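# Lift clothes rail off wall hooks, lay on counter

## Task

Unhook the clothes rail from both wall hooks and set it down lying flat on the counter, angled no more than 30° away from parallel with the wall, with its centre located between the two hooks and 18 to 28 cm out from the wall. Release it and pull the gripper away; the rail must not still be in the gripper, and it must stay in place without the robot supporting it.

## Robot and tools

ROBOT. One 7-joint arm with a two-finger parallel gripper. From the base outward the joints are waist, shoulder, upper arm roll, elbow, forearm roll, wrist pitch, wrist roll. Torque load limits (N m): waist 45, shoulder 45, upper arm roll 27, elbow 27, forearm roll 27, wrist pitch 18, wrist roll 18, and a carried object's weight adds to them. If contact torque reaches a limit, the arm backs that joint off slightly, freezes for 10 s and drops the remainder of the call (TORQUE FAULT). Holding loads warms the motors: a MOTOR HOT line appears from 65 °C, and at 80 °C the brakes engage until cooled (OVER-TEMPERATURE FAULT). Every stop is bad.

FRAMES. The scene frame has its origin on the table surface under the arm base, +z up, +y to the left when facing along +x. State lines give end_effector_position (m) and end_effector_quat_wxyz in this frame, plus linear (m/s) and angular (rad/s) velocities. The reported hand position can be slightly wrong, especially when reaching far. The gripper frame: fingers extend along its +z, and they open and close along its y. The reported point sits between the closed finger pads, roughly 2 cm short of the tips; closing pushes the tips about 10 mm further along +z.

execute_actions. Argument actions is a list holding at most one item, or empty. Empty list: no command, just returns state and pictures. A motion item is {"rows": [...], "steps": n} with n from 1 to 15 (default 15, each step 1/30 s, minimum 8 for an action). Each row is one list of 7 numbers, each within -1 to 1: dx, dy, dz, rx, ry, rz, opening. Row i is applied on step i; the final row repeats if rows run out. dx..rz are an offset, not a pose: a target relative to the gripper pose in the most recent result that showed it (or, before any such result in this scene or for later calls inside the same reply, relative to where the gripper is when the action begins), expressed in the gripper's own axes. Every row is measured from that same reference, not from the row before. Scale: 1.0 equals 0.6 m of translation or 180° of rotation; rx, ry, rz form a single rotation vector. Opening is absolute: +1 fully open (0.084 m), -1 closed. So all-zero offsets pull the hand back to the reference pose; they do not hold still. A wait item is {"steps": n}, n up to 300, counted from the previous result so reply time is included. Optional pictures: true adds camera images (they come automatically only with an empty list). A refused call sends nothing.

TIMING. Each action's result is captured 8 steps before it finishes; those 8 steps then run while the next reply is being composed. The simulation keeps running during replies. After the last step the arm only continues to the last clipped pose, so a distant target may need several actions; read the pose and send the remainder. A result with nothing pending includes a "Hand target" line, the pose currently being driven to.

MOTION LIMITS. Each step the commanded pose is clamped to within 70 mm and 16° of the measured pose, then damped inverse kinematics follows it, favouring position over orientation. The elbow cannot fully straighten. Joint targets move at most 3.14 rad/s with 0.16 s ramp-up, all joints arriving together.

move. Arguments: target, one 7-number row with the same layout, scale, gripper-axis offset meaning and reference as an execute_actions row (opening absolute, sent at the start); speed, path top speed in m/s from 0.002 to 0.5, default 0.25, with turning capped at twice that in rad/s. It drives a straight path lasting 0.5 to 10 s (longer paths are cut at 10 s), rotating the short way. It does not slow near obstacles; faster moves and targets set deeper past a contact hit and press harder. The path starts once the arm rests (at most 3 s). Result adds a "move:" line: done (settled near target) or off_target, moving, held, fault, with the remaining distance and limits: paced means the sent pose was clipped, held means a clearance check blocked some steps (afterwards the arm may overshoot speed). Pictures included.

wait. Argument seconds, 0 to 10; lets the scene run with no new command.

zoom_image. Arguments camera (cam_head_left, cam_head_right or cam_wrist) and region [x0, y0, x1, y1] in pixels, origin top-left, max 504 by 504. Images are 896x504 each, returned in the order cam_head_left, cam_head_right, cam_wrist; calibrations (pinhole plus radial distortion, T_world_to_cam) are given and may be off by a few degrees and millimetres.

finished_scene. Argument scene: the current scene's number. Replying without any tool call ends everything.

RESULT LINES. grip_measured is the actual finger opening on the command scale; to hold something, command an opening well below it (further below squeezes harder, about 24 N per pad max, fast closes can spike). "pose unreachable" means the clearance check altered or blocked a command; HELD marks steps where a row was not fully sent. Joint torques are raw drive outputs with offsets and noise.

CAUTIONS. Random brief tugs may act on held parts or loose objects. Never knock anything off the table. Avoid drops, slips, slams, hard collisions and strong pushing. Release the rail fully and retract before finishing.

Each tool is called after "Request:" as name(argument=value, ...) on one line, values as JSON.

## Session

Request:
execute_actions(actions=[])

Scene clock: 0.00 s of 4700.00 s.
end_effector_position=(+0.3043, -0.3754, +0.3925) grip_measured=+1.00 end_effector_quat_wxyz=(-0.119, +0.918, +0.200, -0.320) end_effector_velocity=(-0.000, +0.000, -0.000) end_effector_angular_velocity=(+0.001, +0.000, -0.000)
Joint positions: [-0.411 -0.156  0.302  1.347 -0.573  2.107 -0.313  0.084]
Joint velocities: [ 0.     0.    -0.001  0.     0.    -0.    -0.     0.   ]
Joint torques (N m, as the arm reports them, + toward a larger angle): no reading
Motor temperatures (°C, as the motors report them): [32 33 38 36 34 36 39]
Hand target: +0.304, -0.375, +0.393; -0.119, +0.918, +0.200, -0.320
camera_calibration (this result's frames):
cam_wrist: T_world_to_cam=[[0.266431, -0.898568, -0.348699, -0.244339], [-0.721195, -0.425863, 0.546368, -0.0895288], [-0.639447, 0.10591, -0.761506, 0.662928], [0, 0, 0, 1]] pos_world=[0.424439, -0.327893, 0.468538]

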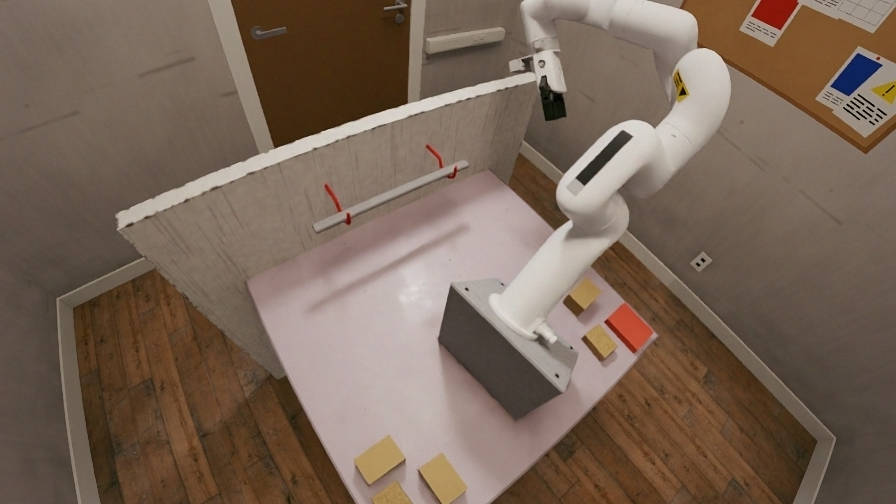

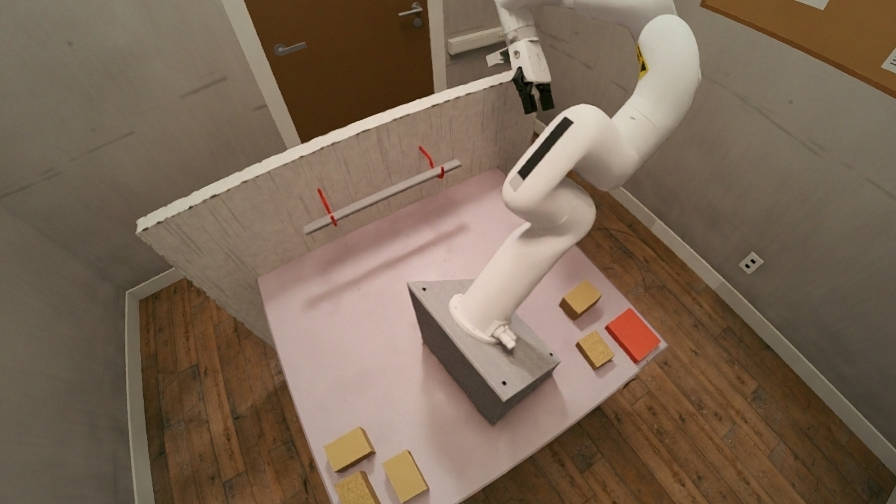

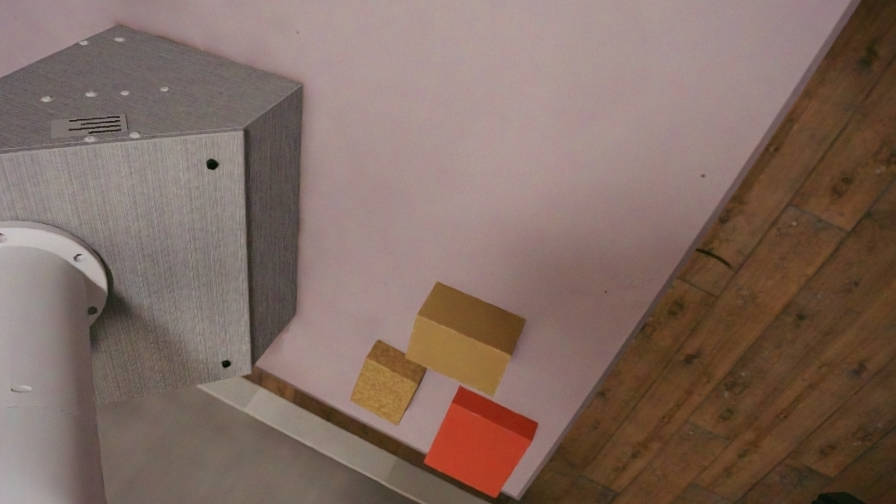

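Request:
move(target=[0.506,-0.462,0.053,-0.2125,0.0973,-0.348,0.5], speed=0.3)

Request:
move(target=[0,0.015,0.095,0,0,0,0.5])

Scene clock: 3.07 s of 4700.00 s.
end_effector_position=(+0.4211, +0.0084, +0.2995) grip_measured=+0.49 end_effector_quat_wxyz=(-0.001, +0.708, +0.707, -0.001) end_effector_velocity=(-0.001, +0.003, -0.001) end_effector_angular_velocity=(+0.000, -0.001, +0.010)
Joint positions: [-0.092  0.352  0.555  0.98  -0.909  1.298 -0.444  0.065]
Joint velocities: [ 0.003  0.006  0.001 -0.001 -0.003 -0.001 -0.001 -0.   ]
Joint torques (N m, as the arm reports them, + toward a larger angle): [ 20.61 -15.29  17.85  12.     1.01  -1.91  -0.13]
Motor temperatures (°C, as the motors report them): [32 34 39 36 34 36 39]
Hand target: +0.421, +0.009, +0.299; -0.001, +0.707, +0.707, -0.001
Off the commanded pose: 0.001 m, 0 deg.
Kept back: nothing.
move: done
camera_calibration (this result's frames):
cam_wrist: T_world_to_cam=[[0.999611, -0.0205267, -0.0188551, -0.377916], [-0.0205515, -0.999788, -0.0011238, 0.0827448], [-0.018828, 0.00151086, -0.999822, 0.437036], [0, 0, 0, 1]] pos_world=[0.387698, 0.0743096, 0.429925]

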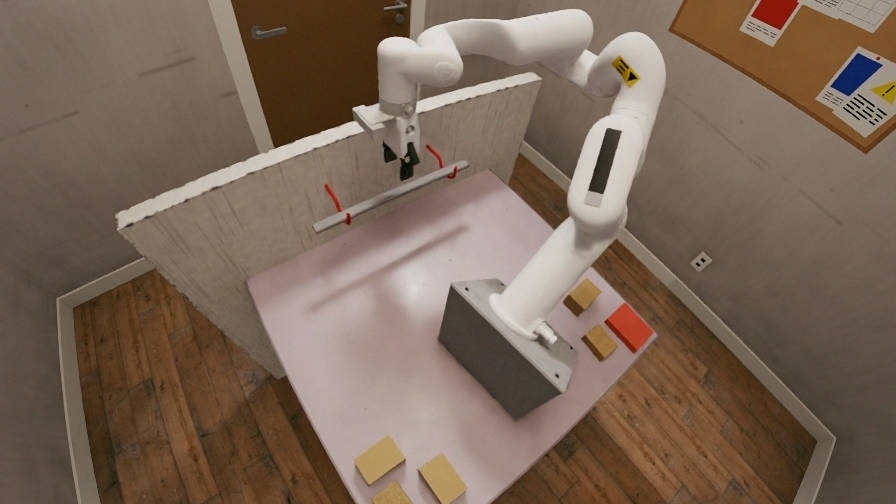

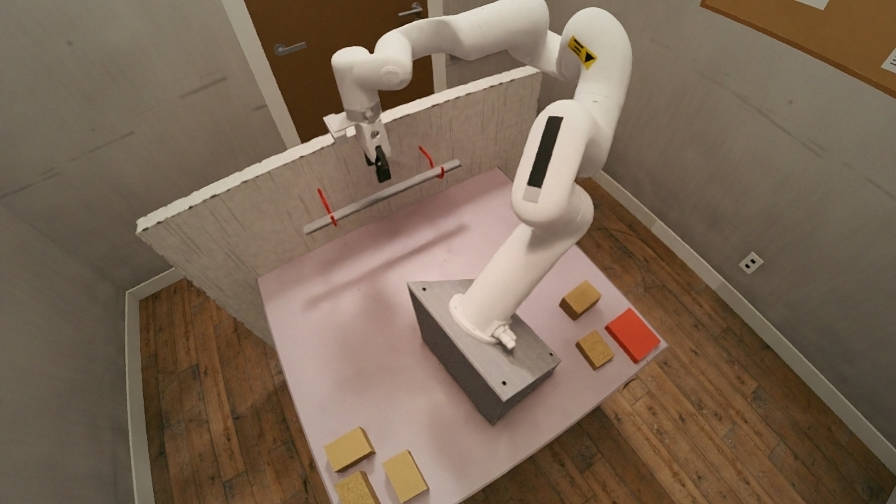

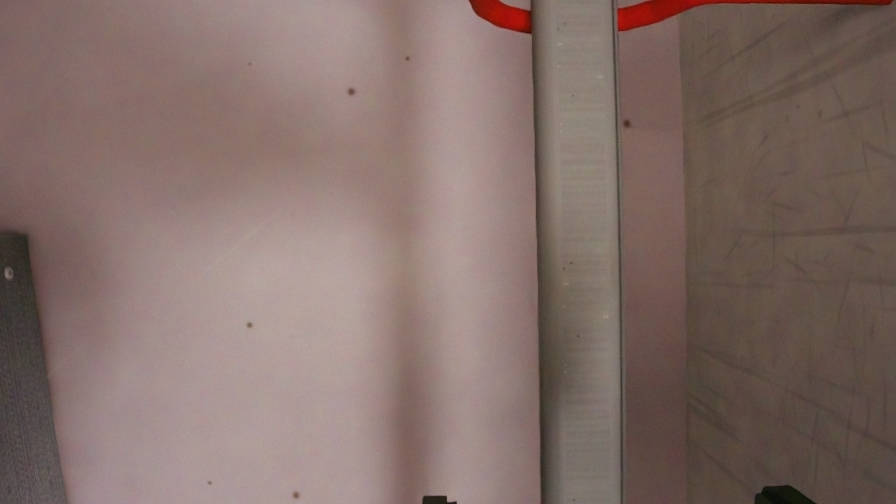

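Scene clock: 3.90 s of 4700.00 s.
end_effector_position=(+0.4301, +0.0085, +0.2432) grip_measured=+0.49 end_effector_quat_wxyz=(-0.001, +0.708, +0.707, -0.000) end_effector_velocity=(-0.001, -0.002, -0.004) end_effector_angular_velocity=(-0.005, +0.006, -0.000)
Joint positions: [-0.138  0.426  0.49   0.954 -1.025  1.202 -0.409  0.065]
Joint velocities: [-0.004  0.003 -0.005 -0.002 -0.003  0.001 -0.     0.   ]
Joint torques (N m, as the arm reports them, + toward a larger angle): [ 21.68 -15.83  18.71  10.66   0.72  -2.14  -0.42]
Motor temperatures (°C, as the motors report them): [32 34 39 36 34 36 39]
Hand target: +0.430, +0.008, +0.243; -0.001, +0.708, +0.706, -0.001
Off the commanded pose: 0.001 m, 0 deg.
Kept back: nothing.
move: done
camera_calibration (this result's frames):
cam_wrist: T_world_to_cam=[[0.999631, -0.0204918, -0.0178128, -0.388248], [-0.0205304, -0.999787, -0.00198606, 0.0831843], [-0.0177683, 0.00235103, -0.999839, 0.380452], [0, 0, 0, 1]] pos_world=[0.396573, 0.0743162, 0.37364]

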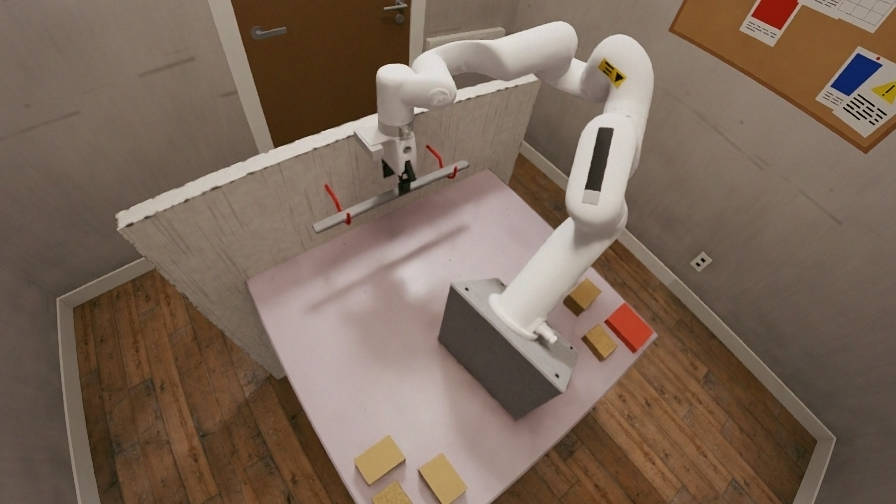

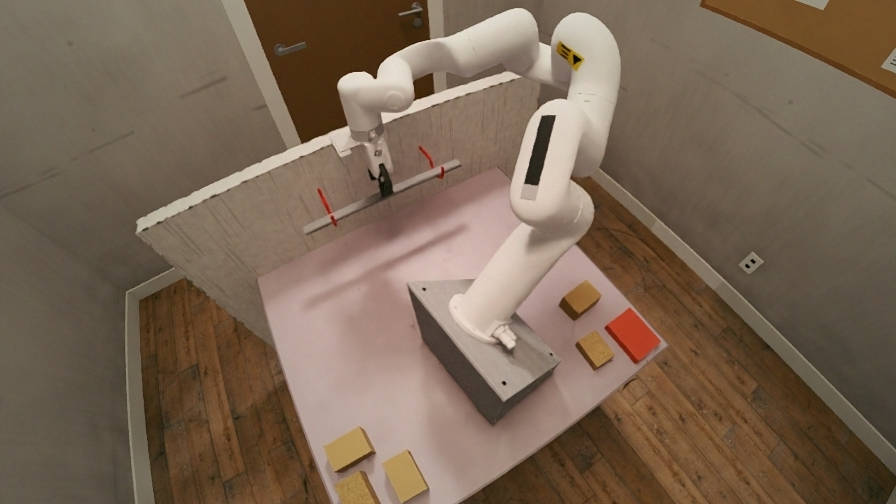

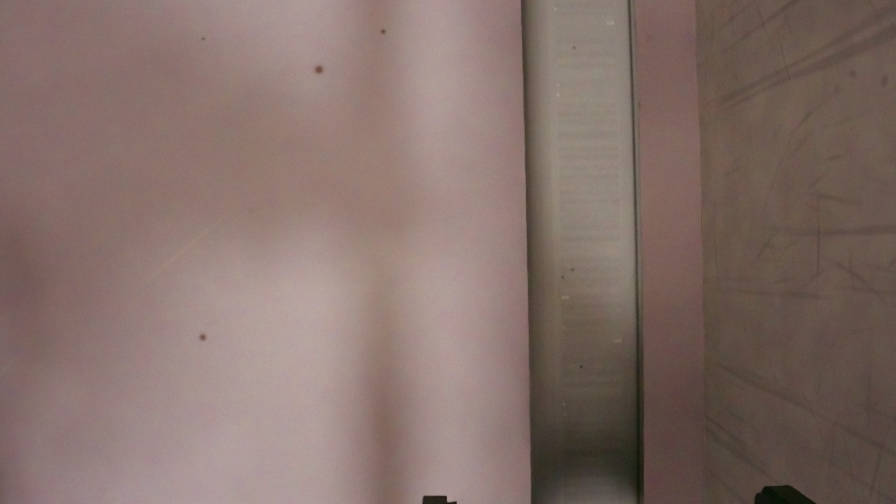

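Request:
move(target=[0.008,0.003,0.061,0,0,0,0.5])

Request:
move(target=[0,0,0,0,0,0,-0.8])

Request:
move(target=[0,0,-0.1,0,0,0,-0.8], speed=0.12)

Scene clock: 4.90 s of 4700.00 s.
end_effector_position=(+0.4321, +0.0134, +0.2072) grip_measured=+0.49 end_effector_quat_wxyz=(-0.001, +0.708, +0.707, +0.000) end_effector_velocity=(+0.000, +0.000, -0.001) end_effector_angular_velocity=(-0.001, -0.000, -0.001)
Joint positions: [-0.157  0.489  0.446  0.95  -1.105  1.148 -0.37   0.065]
Joint velocities: [-0.001  0.002 -0.001  0.    -0.004 -0.001  0.003  0.   ]
Joint torques (N m, as the arm reports them, + toward a larger angle): [ 23.07 -15.87  18.78   9.17   1.15  -1.94  -0.26]
Motor temperatures (°C, as the motors report them): [32 34 39 36 34 36 39]
Hand target: +0.432, +0.013, +0.207; -0.001, +0.708, +0.707, -0.000
Off the commanded pose: 0.001 m, 0 deg.
Kept back: nothing.
move: done
camera_calibration (this result's frames):
cam_wrist: T_world_to_cam=[[0.999642, -0.0205773, -0.0170857, -0.390893], [-0.0206254, -0.999784, -0.00264354, 0.0882379], [-0.0170276, 0.00299499, -0.999851, 0.34412], [0, 0, 0, 1]] pos_world=[0.398433, 0.0791446, 0.337623]

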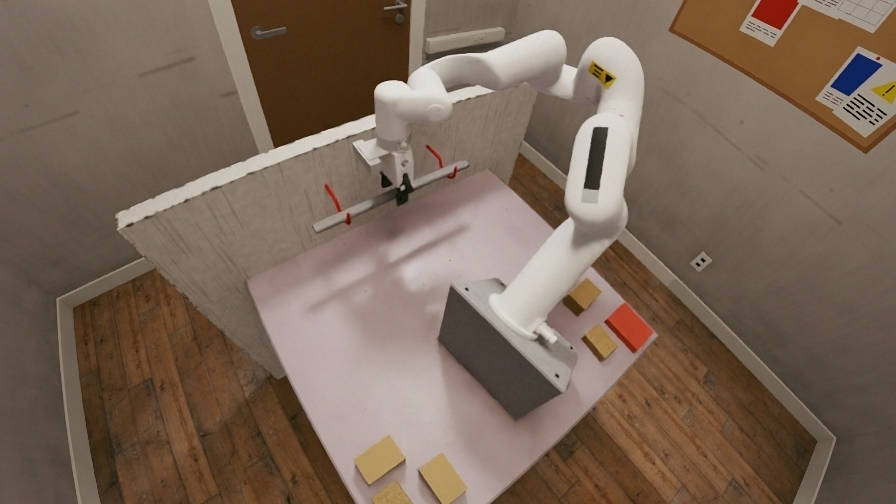

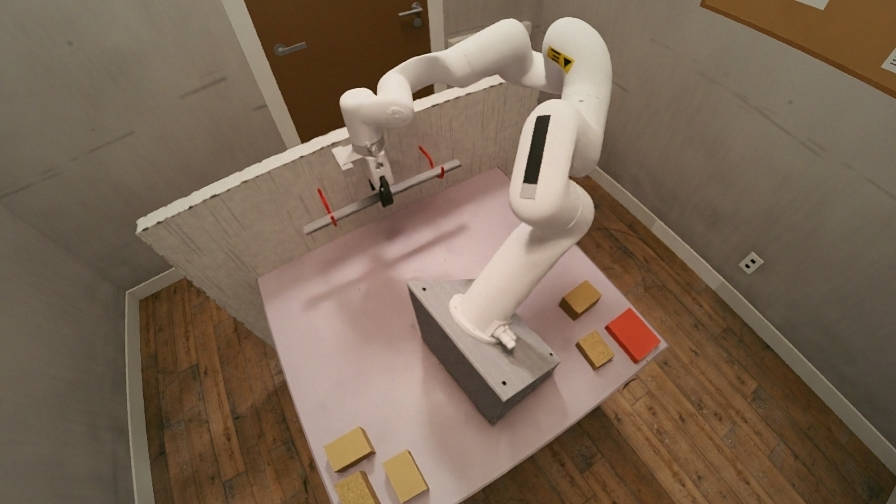

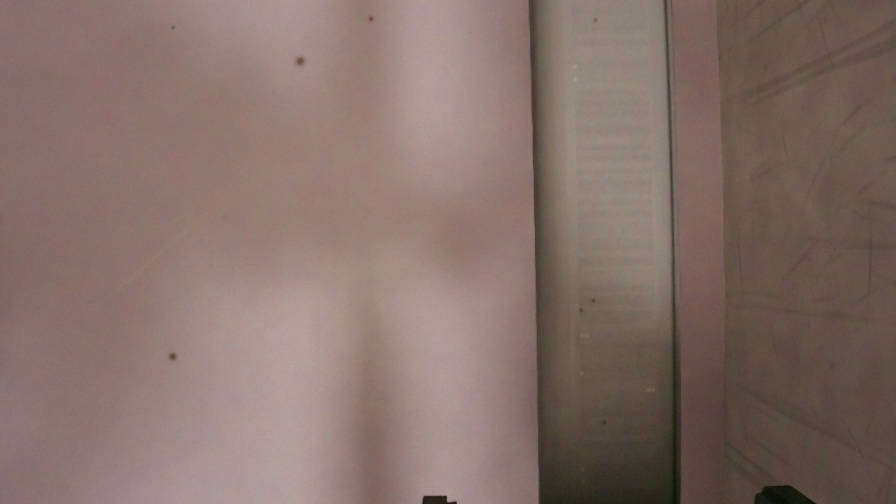

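Scene clock: 5.40 s of 4700.00 s.
end_effector_position=(+0.4322, +0.0135, +0.2073) grip_measured=-0.34 end_effector_quat_wxyz=(-0.001, +0.708, +0.707, +0.000) end_effector_velocity=(-0.000, +0.000, -0.000) end_effector_angular_velocity=(-0.000, -0.000, +0.000)
Joint positions: [-0.157  0.489  0.446  0.95  -1.105  1.148 -0.37   0.029]
Joint velocities: [ 0.     0.001  0.001 -0.    -0.     0.     0.001  0.   ]
Joint torques (N m, as the arm reports them, + toward a larger angle): [ 23.02 -15.96  18.71   9.62   1.08  -2.05  -0.26]
Motor temperatures (°C, as the motors report them): [32 34 39 36 34 36 39]
Hand target: +0.432, +0.013, +0.207; -0.001, +0.708, +0.707, +0.000
Off the commanded pose: 0.000 m, 0 deg.
Kept back: nothing.
move: done
camera_calibration (this result's frames):
cam_wrist: T_world_to_cam=[[0.999647, -0.0205711, -0.0168176, -0.39103], [-0.0206199, -0.999784, -0.00273388, 0.0882766], [-0.0167577, 0.0030797, -0.999855, 0.344118], [0, 0, 0, 1]] pos_world=[0.398478, 0.0791538, 0.337733]

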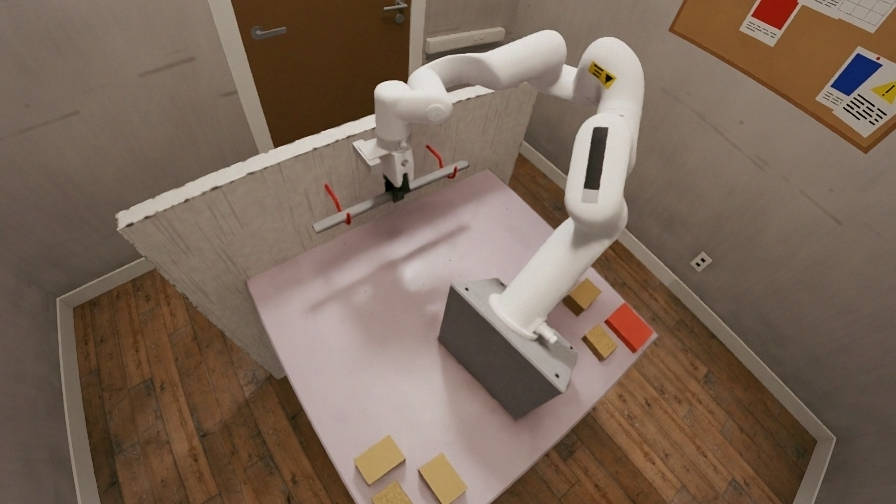

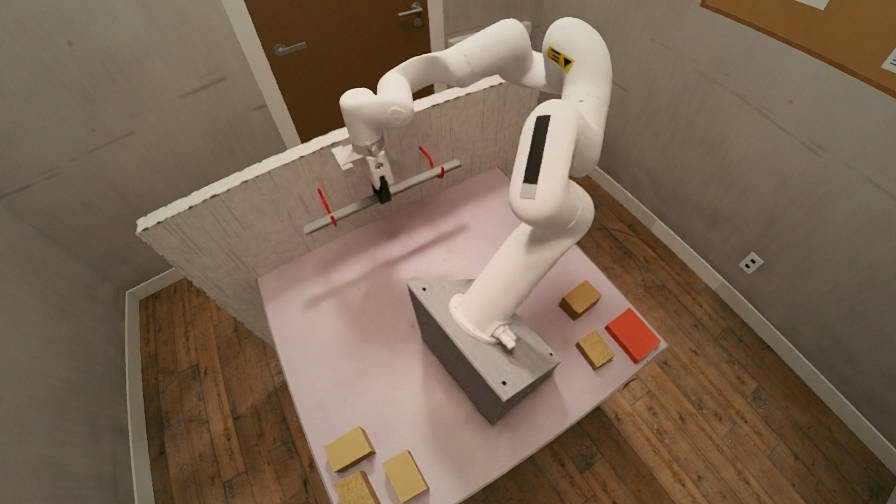

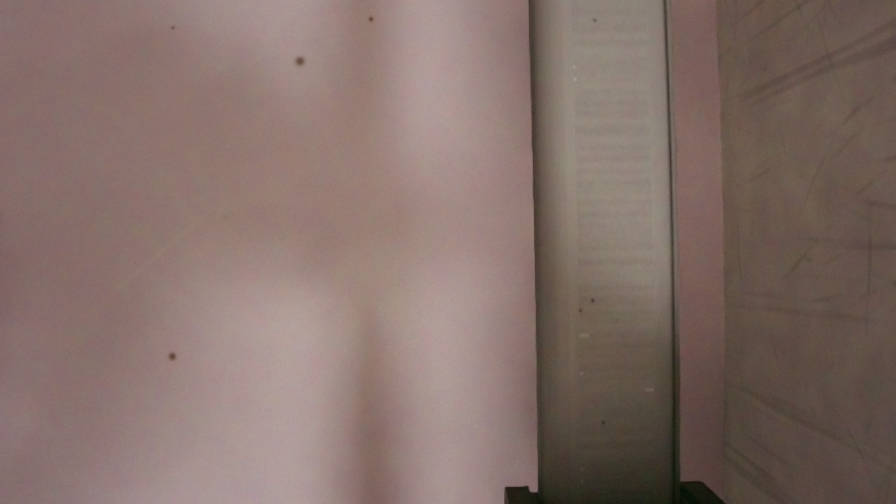

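Scene clock: 6.27 s of 4700.00 s.
end_effector_position=(+0.4319, +0.0132, +0.2664) grip_measured=-0.34 end_effector_quat_wxyz=(-0.001, +0.708, +0.707, -0.001) end_effector_velocity=(-0.000, -0.001, +0.001) end_effector_angular_velocity=(-0.002, +0.003, -0.000)
Joint positions: [-0.111  0.418  0.514  0.987 -0.982  1.248 -0.422  0.029]
Joint velocities: [ 0.001 -0.001  0.     0.002  0.003  0.005 -0.002  0.   ]
Joint torques (N m, as the arm reports them, + toward a larger angle): [ 23.63 -16.68  20.06  11.99   0.97  -2.14  -0.14]
Motor temperatures (°C, as the motors report them): [32 34 39 36 34 36 39]
Hand target: +0.432, +0.013, +0.267; -0.001, +0.708, +0.707, +0.000
Off the commanded pose: 0.001 m, 0 deg.
Kept back: nothing.
move: done
camera_calibration (this result's frames):
cam_wrist: T_world_to_cam=[[0.999626, -0.0205374, -0.0180512, -0.389487], [-0.0205715, -0.999787, -0.00170564, 0.0878662], [-0.0180123, 0.00207634, -0.999836, 0.403758], [0, 0, 0, 1]] pos_world=[0.398421, 0.0790101, 0.39681]

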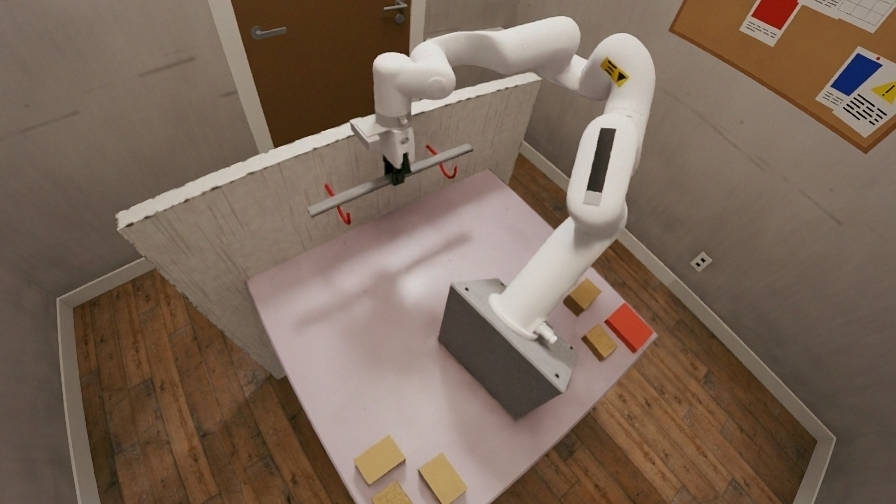

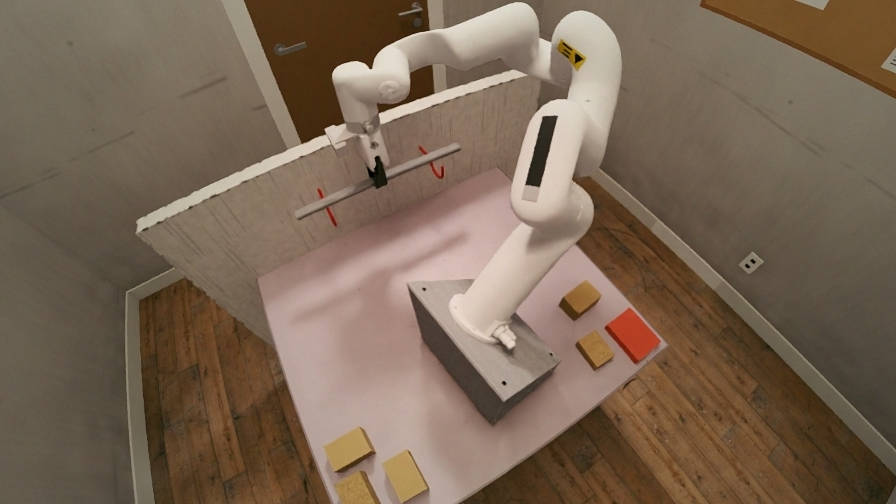

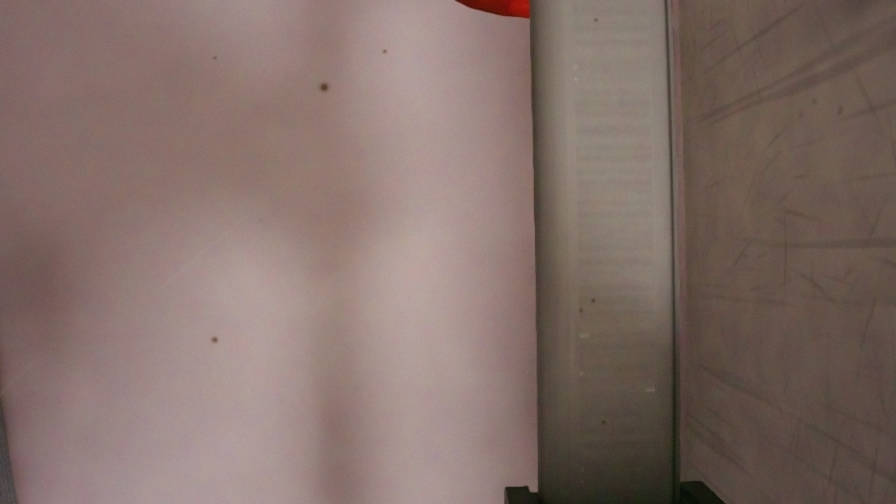

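Request:
move(target=[0,-0.16,0,0,0,0,-0.8], speed=0.18)

Request:
move(target=[0,-0.065,0.33,0,0,0,-0.8], speed=0.18)

Scene clock: 7.47 s of 4700.00 s.
end_effector_position=(+0.3364, +0.0135, +0.2665) grip_measured=-0.34 end_effector_quat_wxyz=(-0.001, +0.708, +0.706, -0.001) end_effector_velocity=(-0.004, +0.000, -0.001) end_effector_angular_velocity=(-0.001, +0.003, +0.007)
Joint positions: [-0.115  0.223  0.589  0.684 -0.897  1.157 -0.313  0.029]
Joint velocities: [ 0.    -0.004  0.003 -0.01   0.004 -0.002 -0.002 -0.   ]
Joint torques (N m, as the arm reports them, + toward a larger angle): [ 17.13 -12.61  15.77  13.7    0.56  -2.09  -0.21]
Motor temperatures (°C, as the motors report them): [32 34 39 36 34 36 39]
Hand target: +0.336, +0.014, +0.267; -0.001, +0.708, +0.707, -0.001
Off the commanded pose: 0.000 m, 0 deg.
Kept back: nothing.
move: done
camera_calibration (this result's frames):
cam_wrist: T_world_to_cam=[[0.999607, -0.02136, -0.018178, -0.293915], [-0.0213872, -0.99977, -0.00130473, 0.0863394], [-0.0181459, 0.00169299, -0.999834, 0.40219], [0, 0, 0, 1]] pos_world=[0.302944, 0.0793607, 0.396893]

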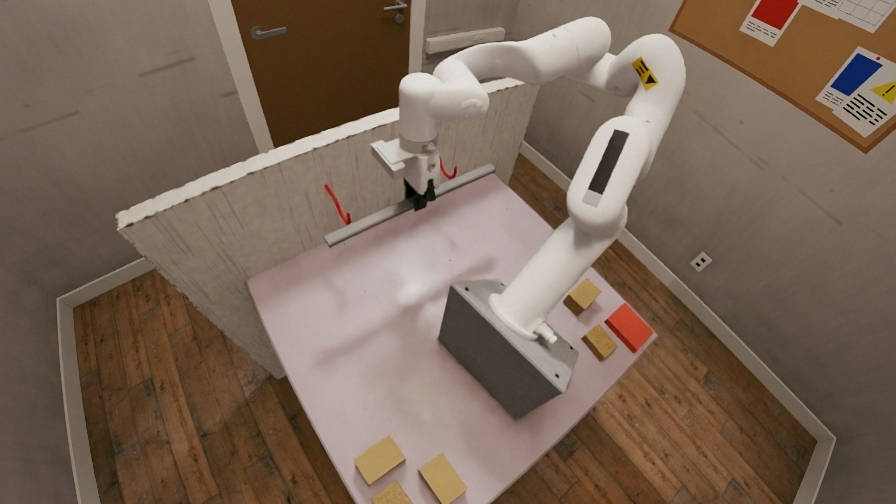

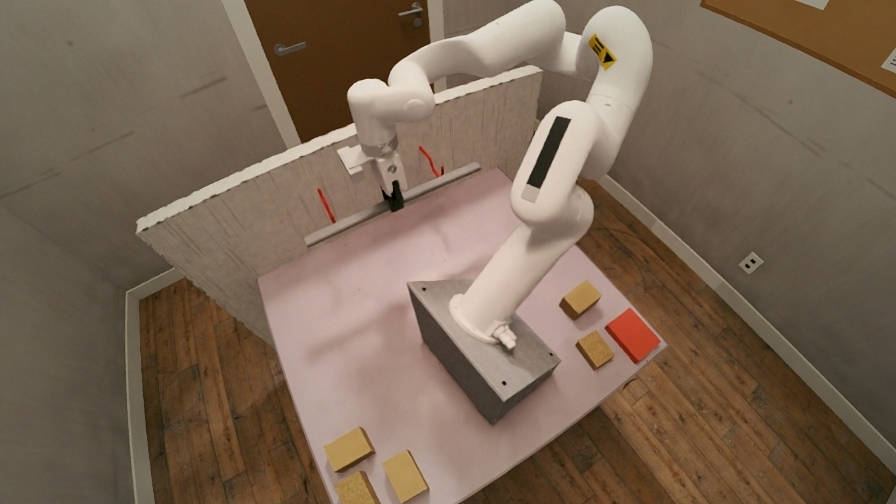

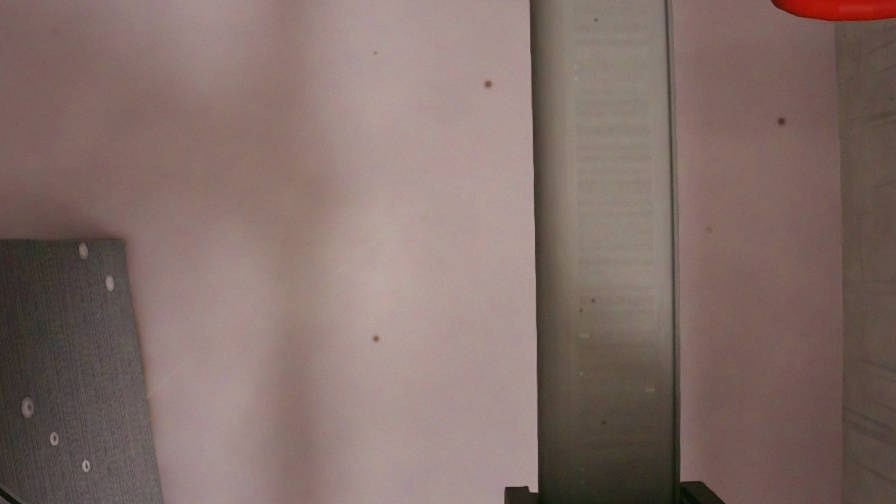

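Scene clock: 9.07 s of 4700.00 s.
end_effector_position=(+0.2973, +0.0137, +0.0693) grip_measured=-0.34 end_effector_quat_wxyz=(-0.001, +0.708, +0.706, -0.000) end_effector_velocity=(-0.003, -0.002, -0.003) end_effector_angular_velocity=(-0.004, +0.005, -0.001)
Joint positions: [-0.258  0.604  0.268  0.616 -1.589  0.931  0.074  0.029]
Joint velocities: [-0.002  0.005 -0.007 -0.001 -0.006  0.001  0.004  0.   ]
Joint torques (N m, as the arm reports them, + toward a larger angle): [ 19.72 -13.8   16.68   2.71   0.9   -2.28  -0.39]
Motor temperatures (°C, as the motors report them): [32 34 39 36 34 36 39]
Hand target: +0.297, +0.014, +0.069; -0.002, +0.708, +0.706, -0.001
Off the commanded pose: 0.001 m, 0 deg.
Kept back: nothing.
move: done
camera_calibration (this result's frames):
cam_wrist: T_world_to_cam=[[0.999592, -0.0220979, -0.0180932, -0.258399], [-0.0221475, -0.999751, -0.00254768, 0.0857567], [-0.0180324, 0.00294736, -0.999833, 0.204281], [0, 0, 0, 1]] pos_world=[0.263877, 0.0794232, 0.199791]

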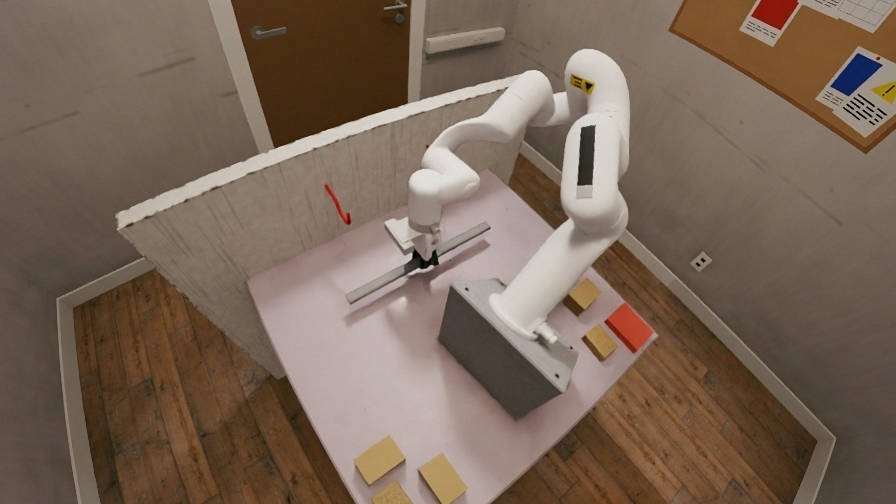

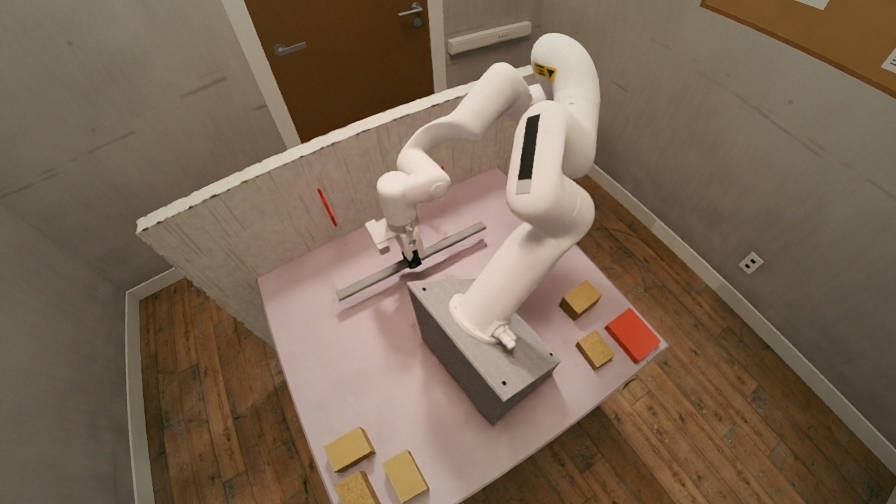

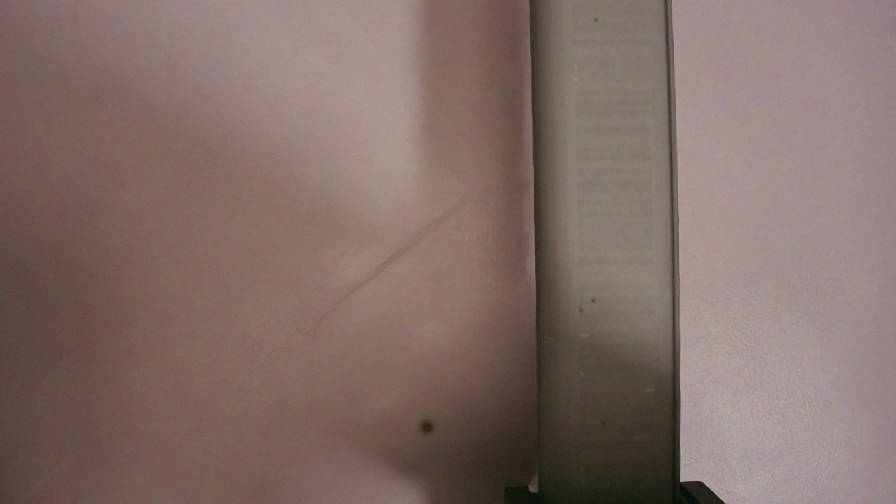

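Request:
move(target=[0,0,0.081,0,0,0,-0.8], speed=0.05)

Scene clock: 10.57 s of 4700.00 s.
end_effector_position=(+0.2976, +0.0144, +0.0218) grip_measured=-0.34 end_effector_quat_wxyz=(-0.001, +0.708, +0.706, +0.001) end_effector_velocity=(+0.000, -0.000, -0.001) end_effector_angular_velocity=(-0.000, -0.002, -0.001)
Joint positions: [-0.294  0.729  0.191  0.688 -1.74   0.91   0.133  0.029]
Joint velocities: [-0.003  0.003  0.     0.001 -0.006  0.001  0.003  0.   ]
Joint torques (N m, as the arm reports them, + toward a larger angle): [ 18.46 -12.97  14.21   1.08   0.52  -1.92  -0.37]
Motor temperatures (°C, as the motors report them): [32 34 40 36 34 36 39]
Hand target: +0.297, +0.014, +0.021; -0.002, +0.708, +0.706, -0.000
Off the commanded pose: 0.001 m, 0 deg.
Kept back: nothing.
move: done
camera_calibration (this result's frames):
cam_wrist: T_world_to_cam=[[0.999634, -0.0213358, -0.0166413, -0.259579], [-0.0214094, -0.999762, -0.00425532, 0.0862194], [-0.0165465, 0.00461004, -0.999852, 0.156312], [0, 0, 0, 1]] pos_world=[0.263917, 0.0799399, 0.152336]

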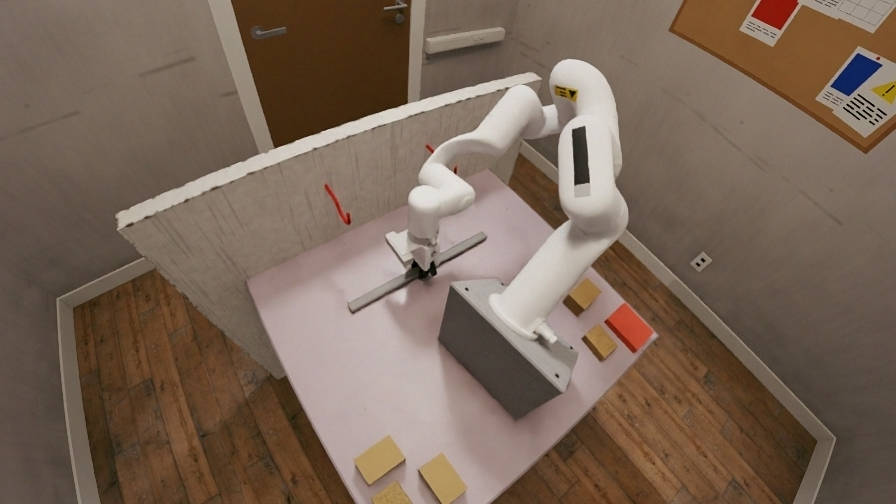

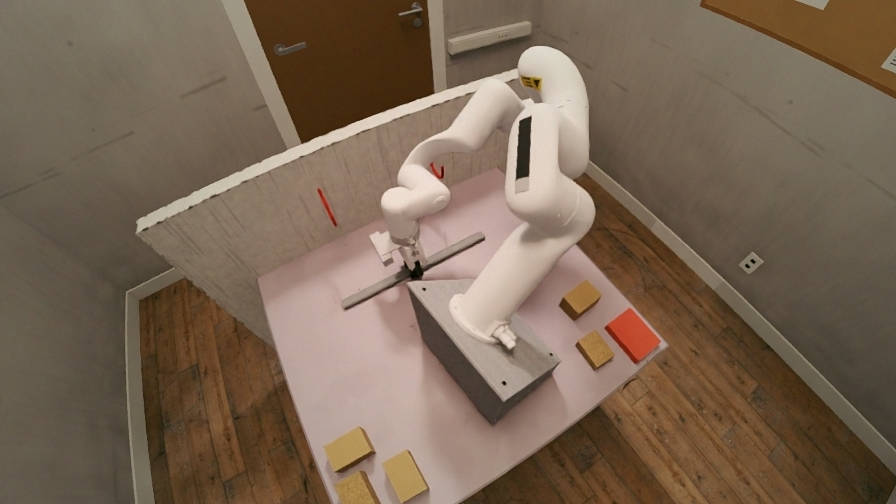

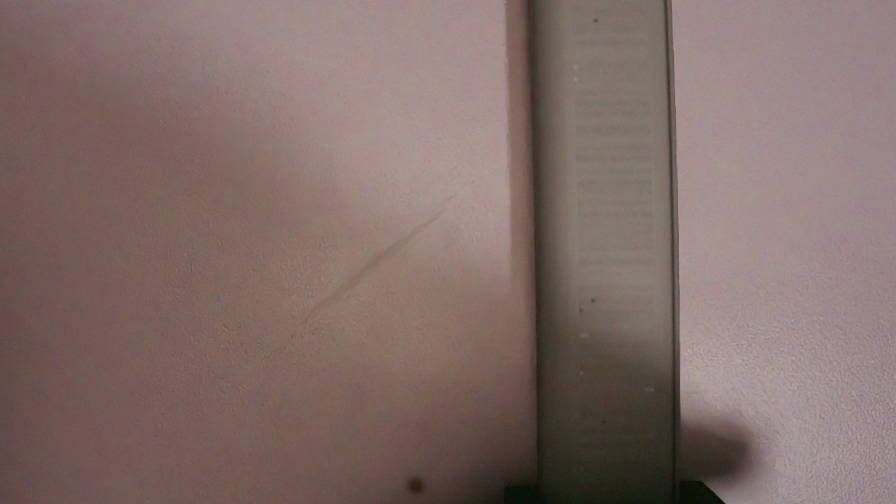

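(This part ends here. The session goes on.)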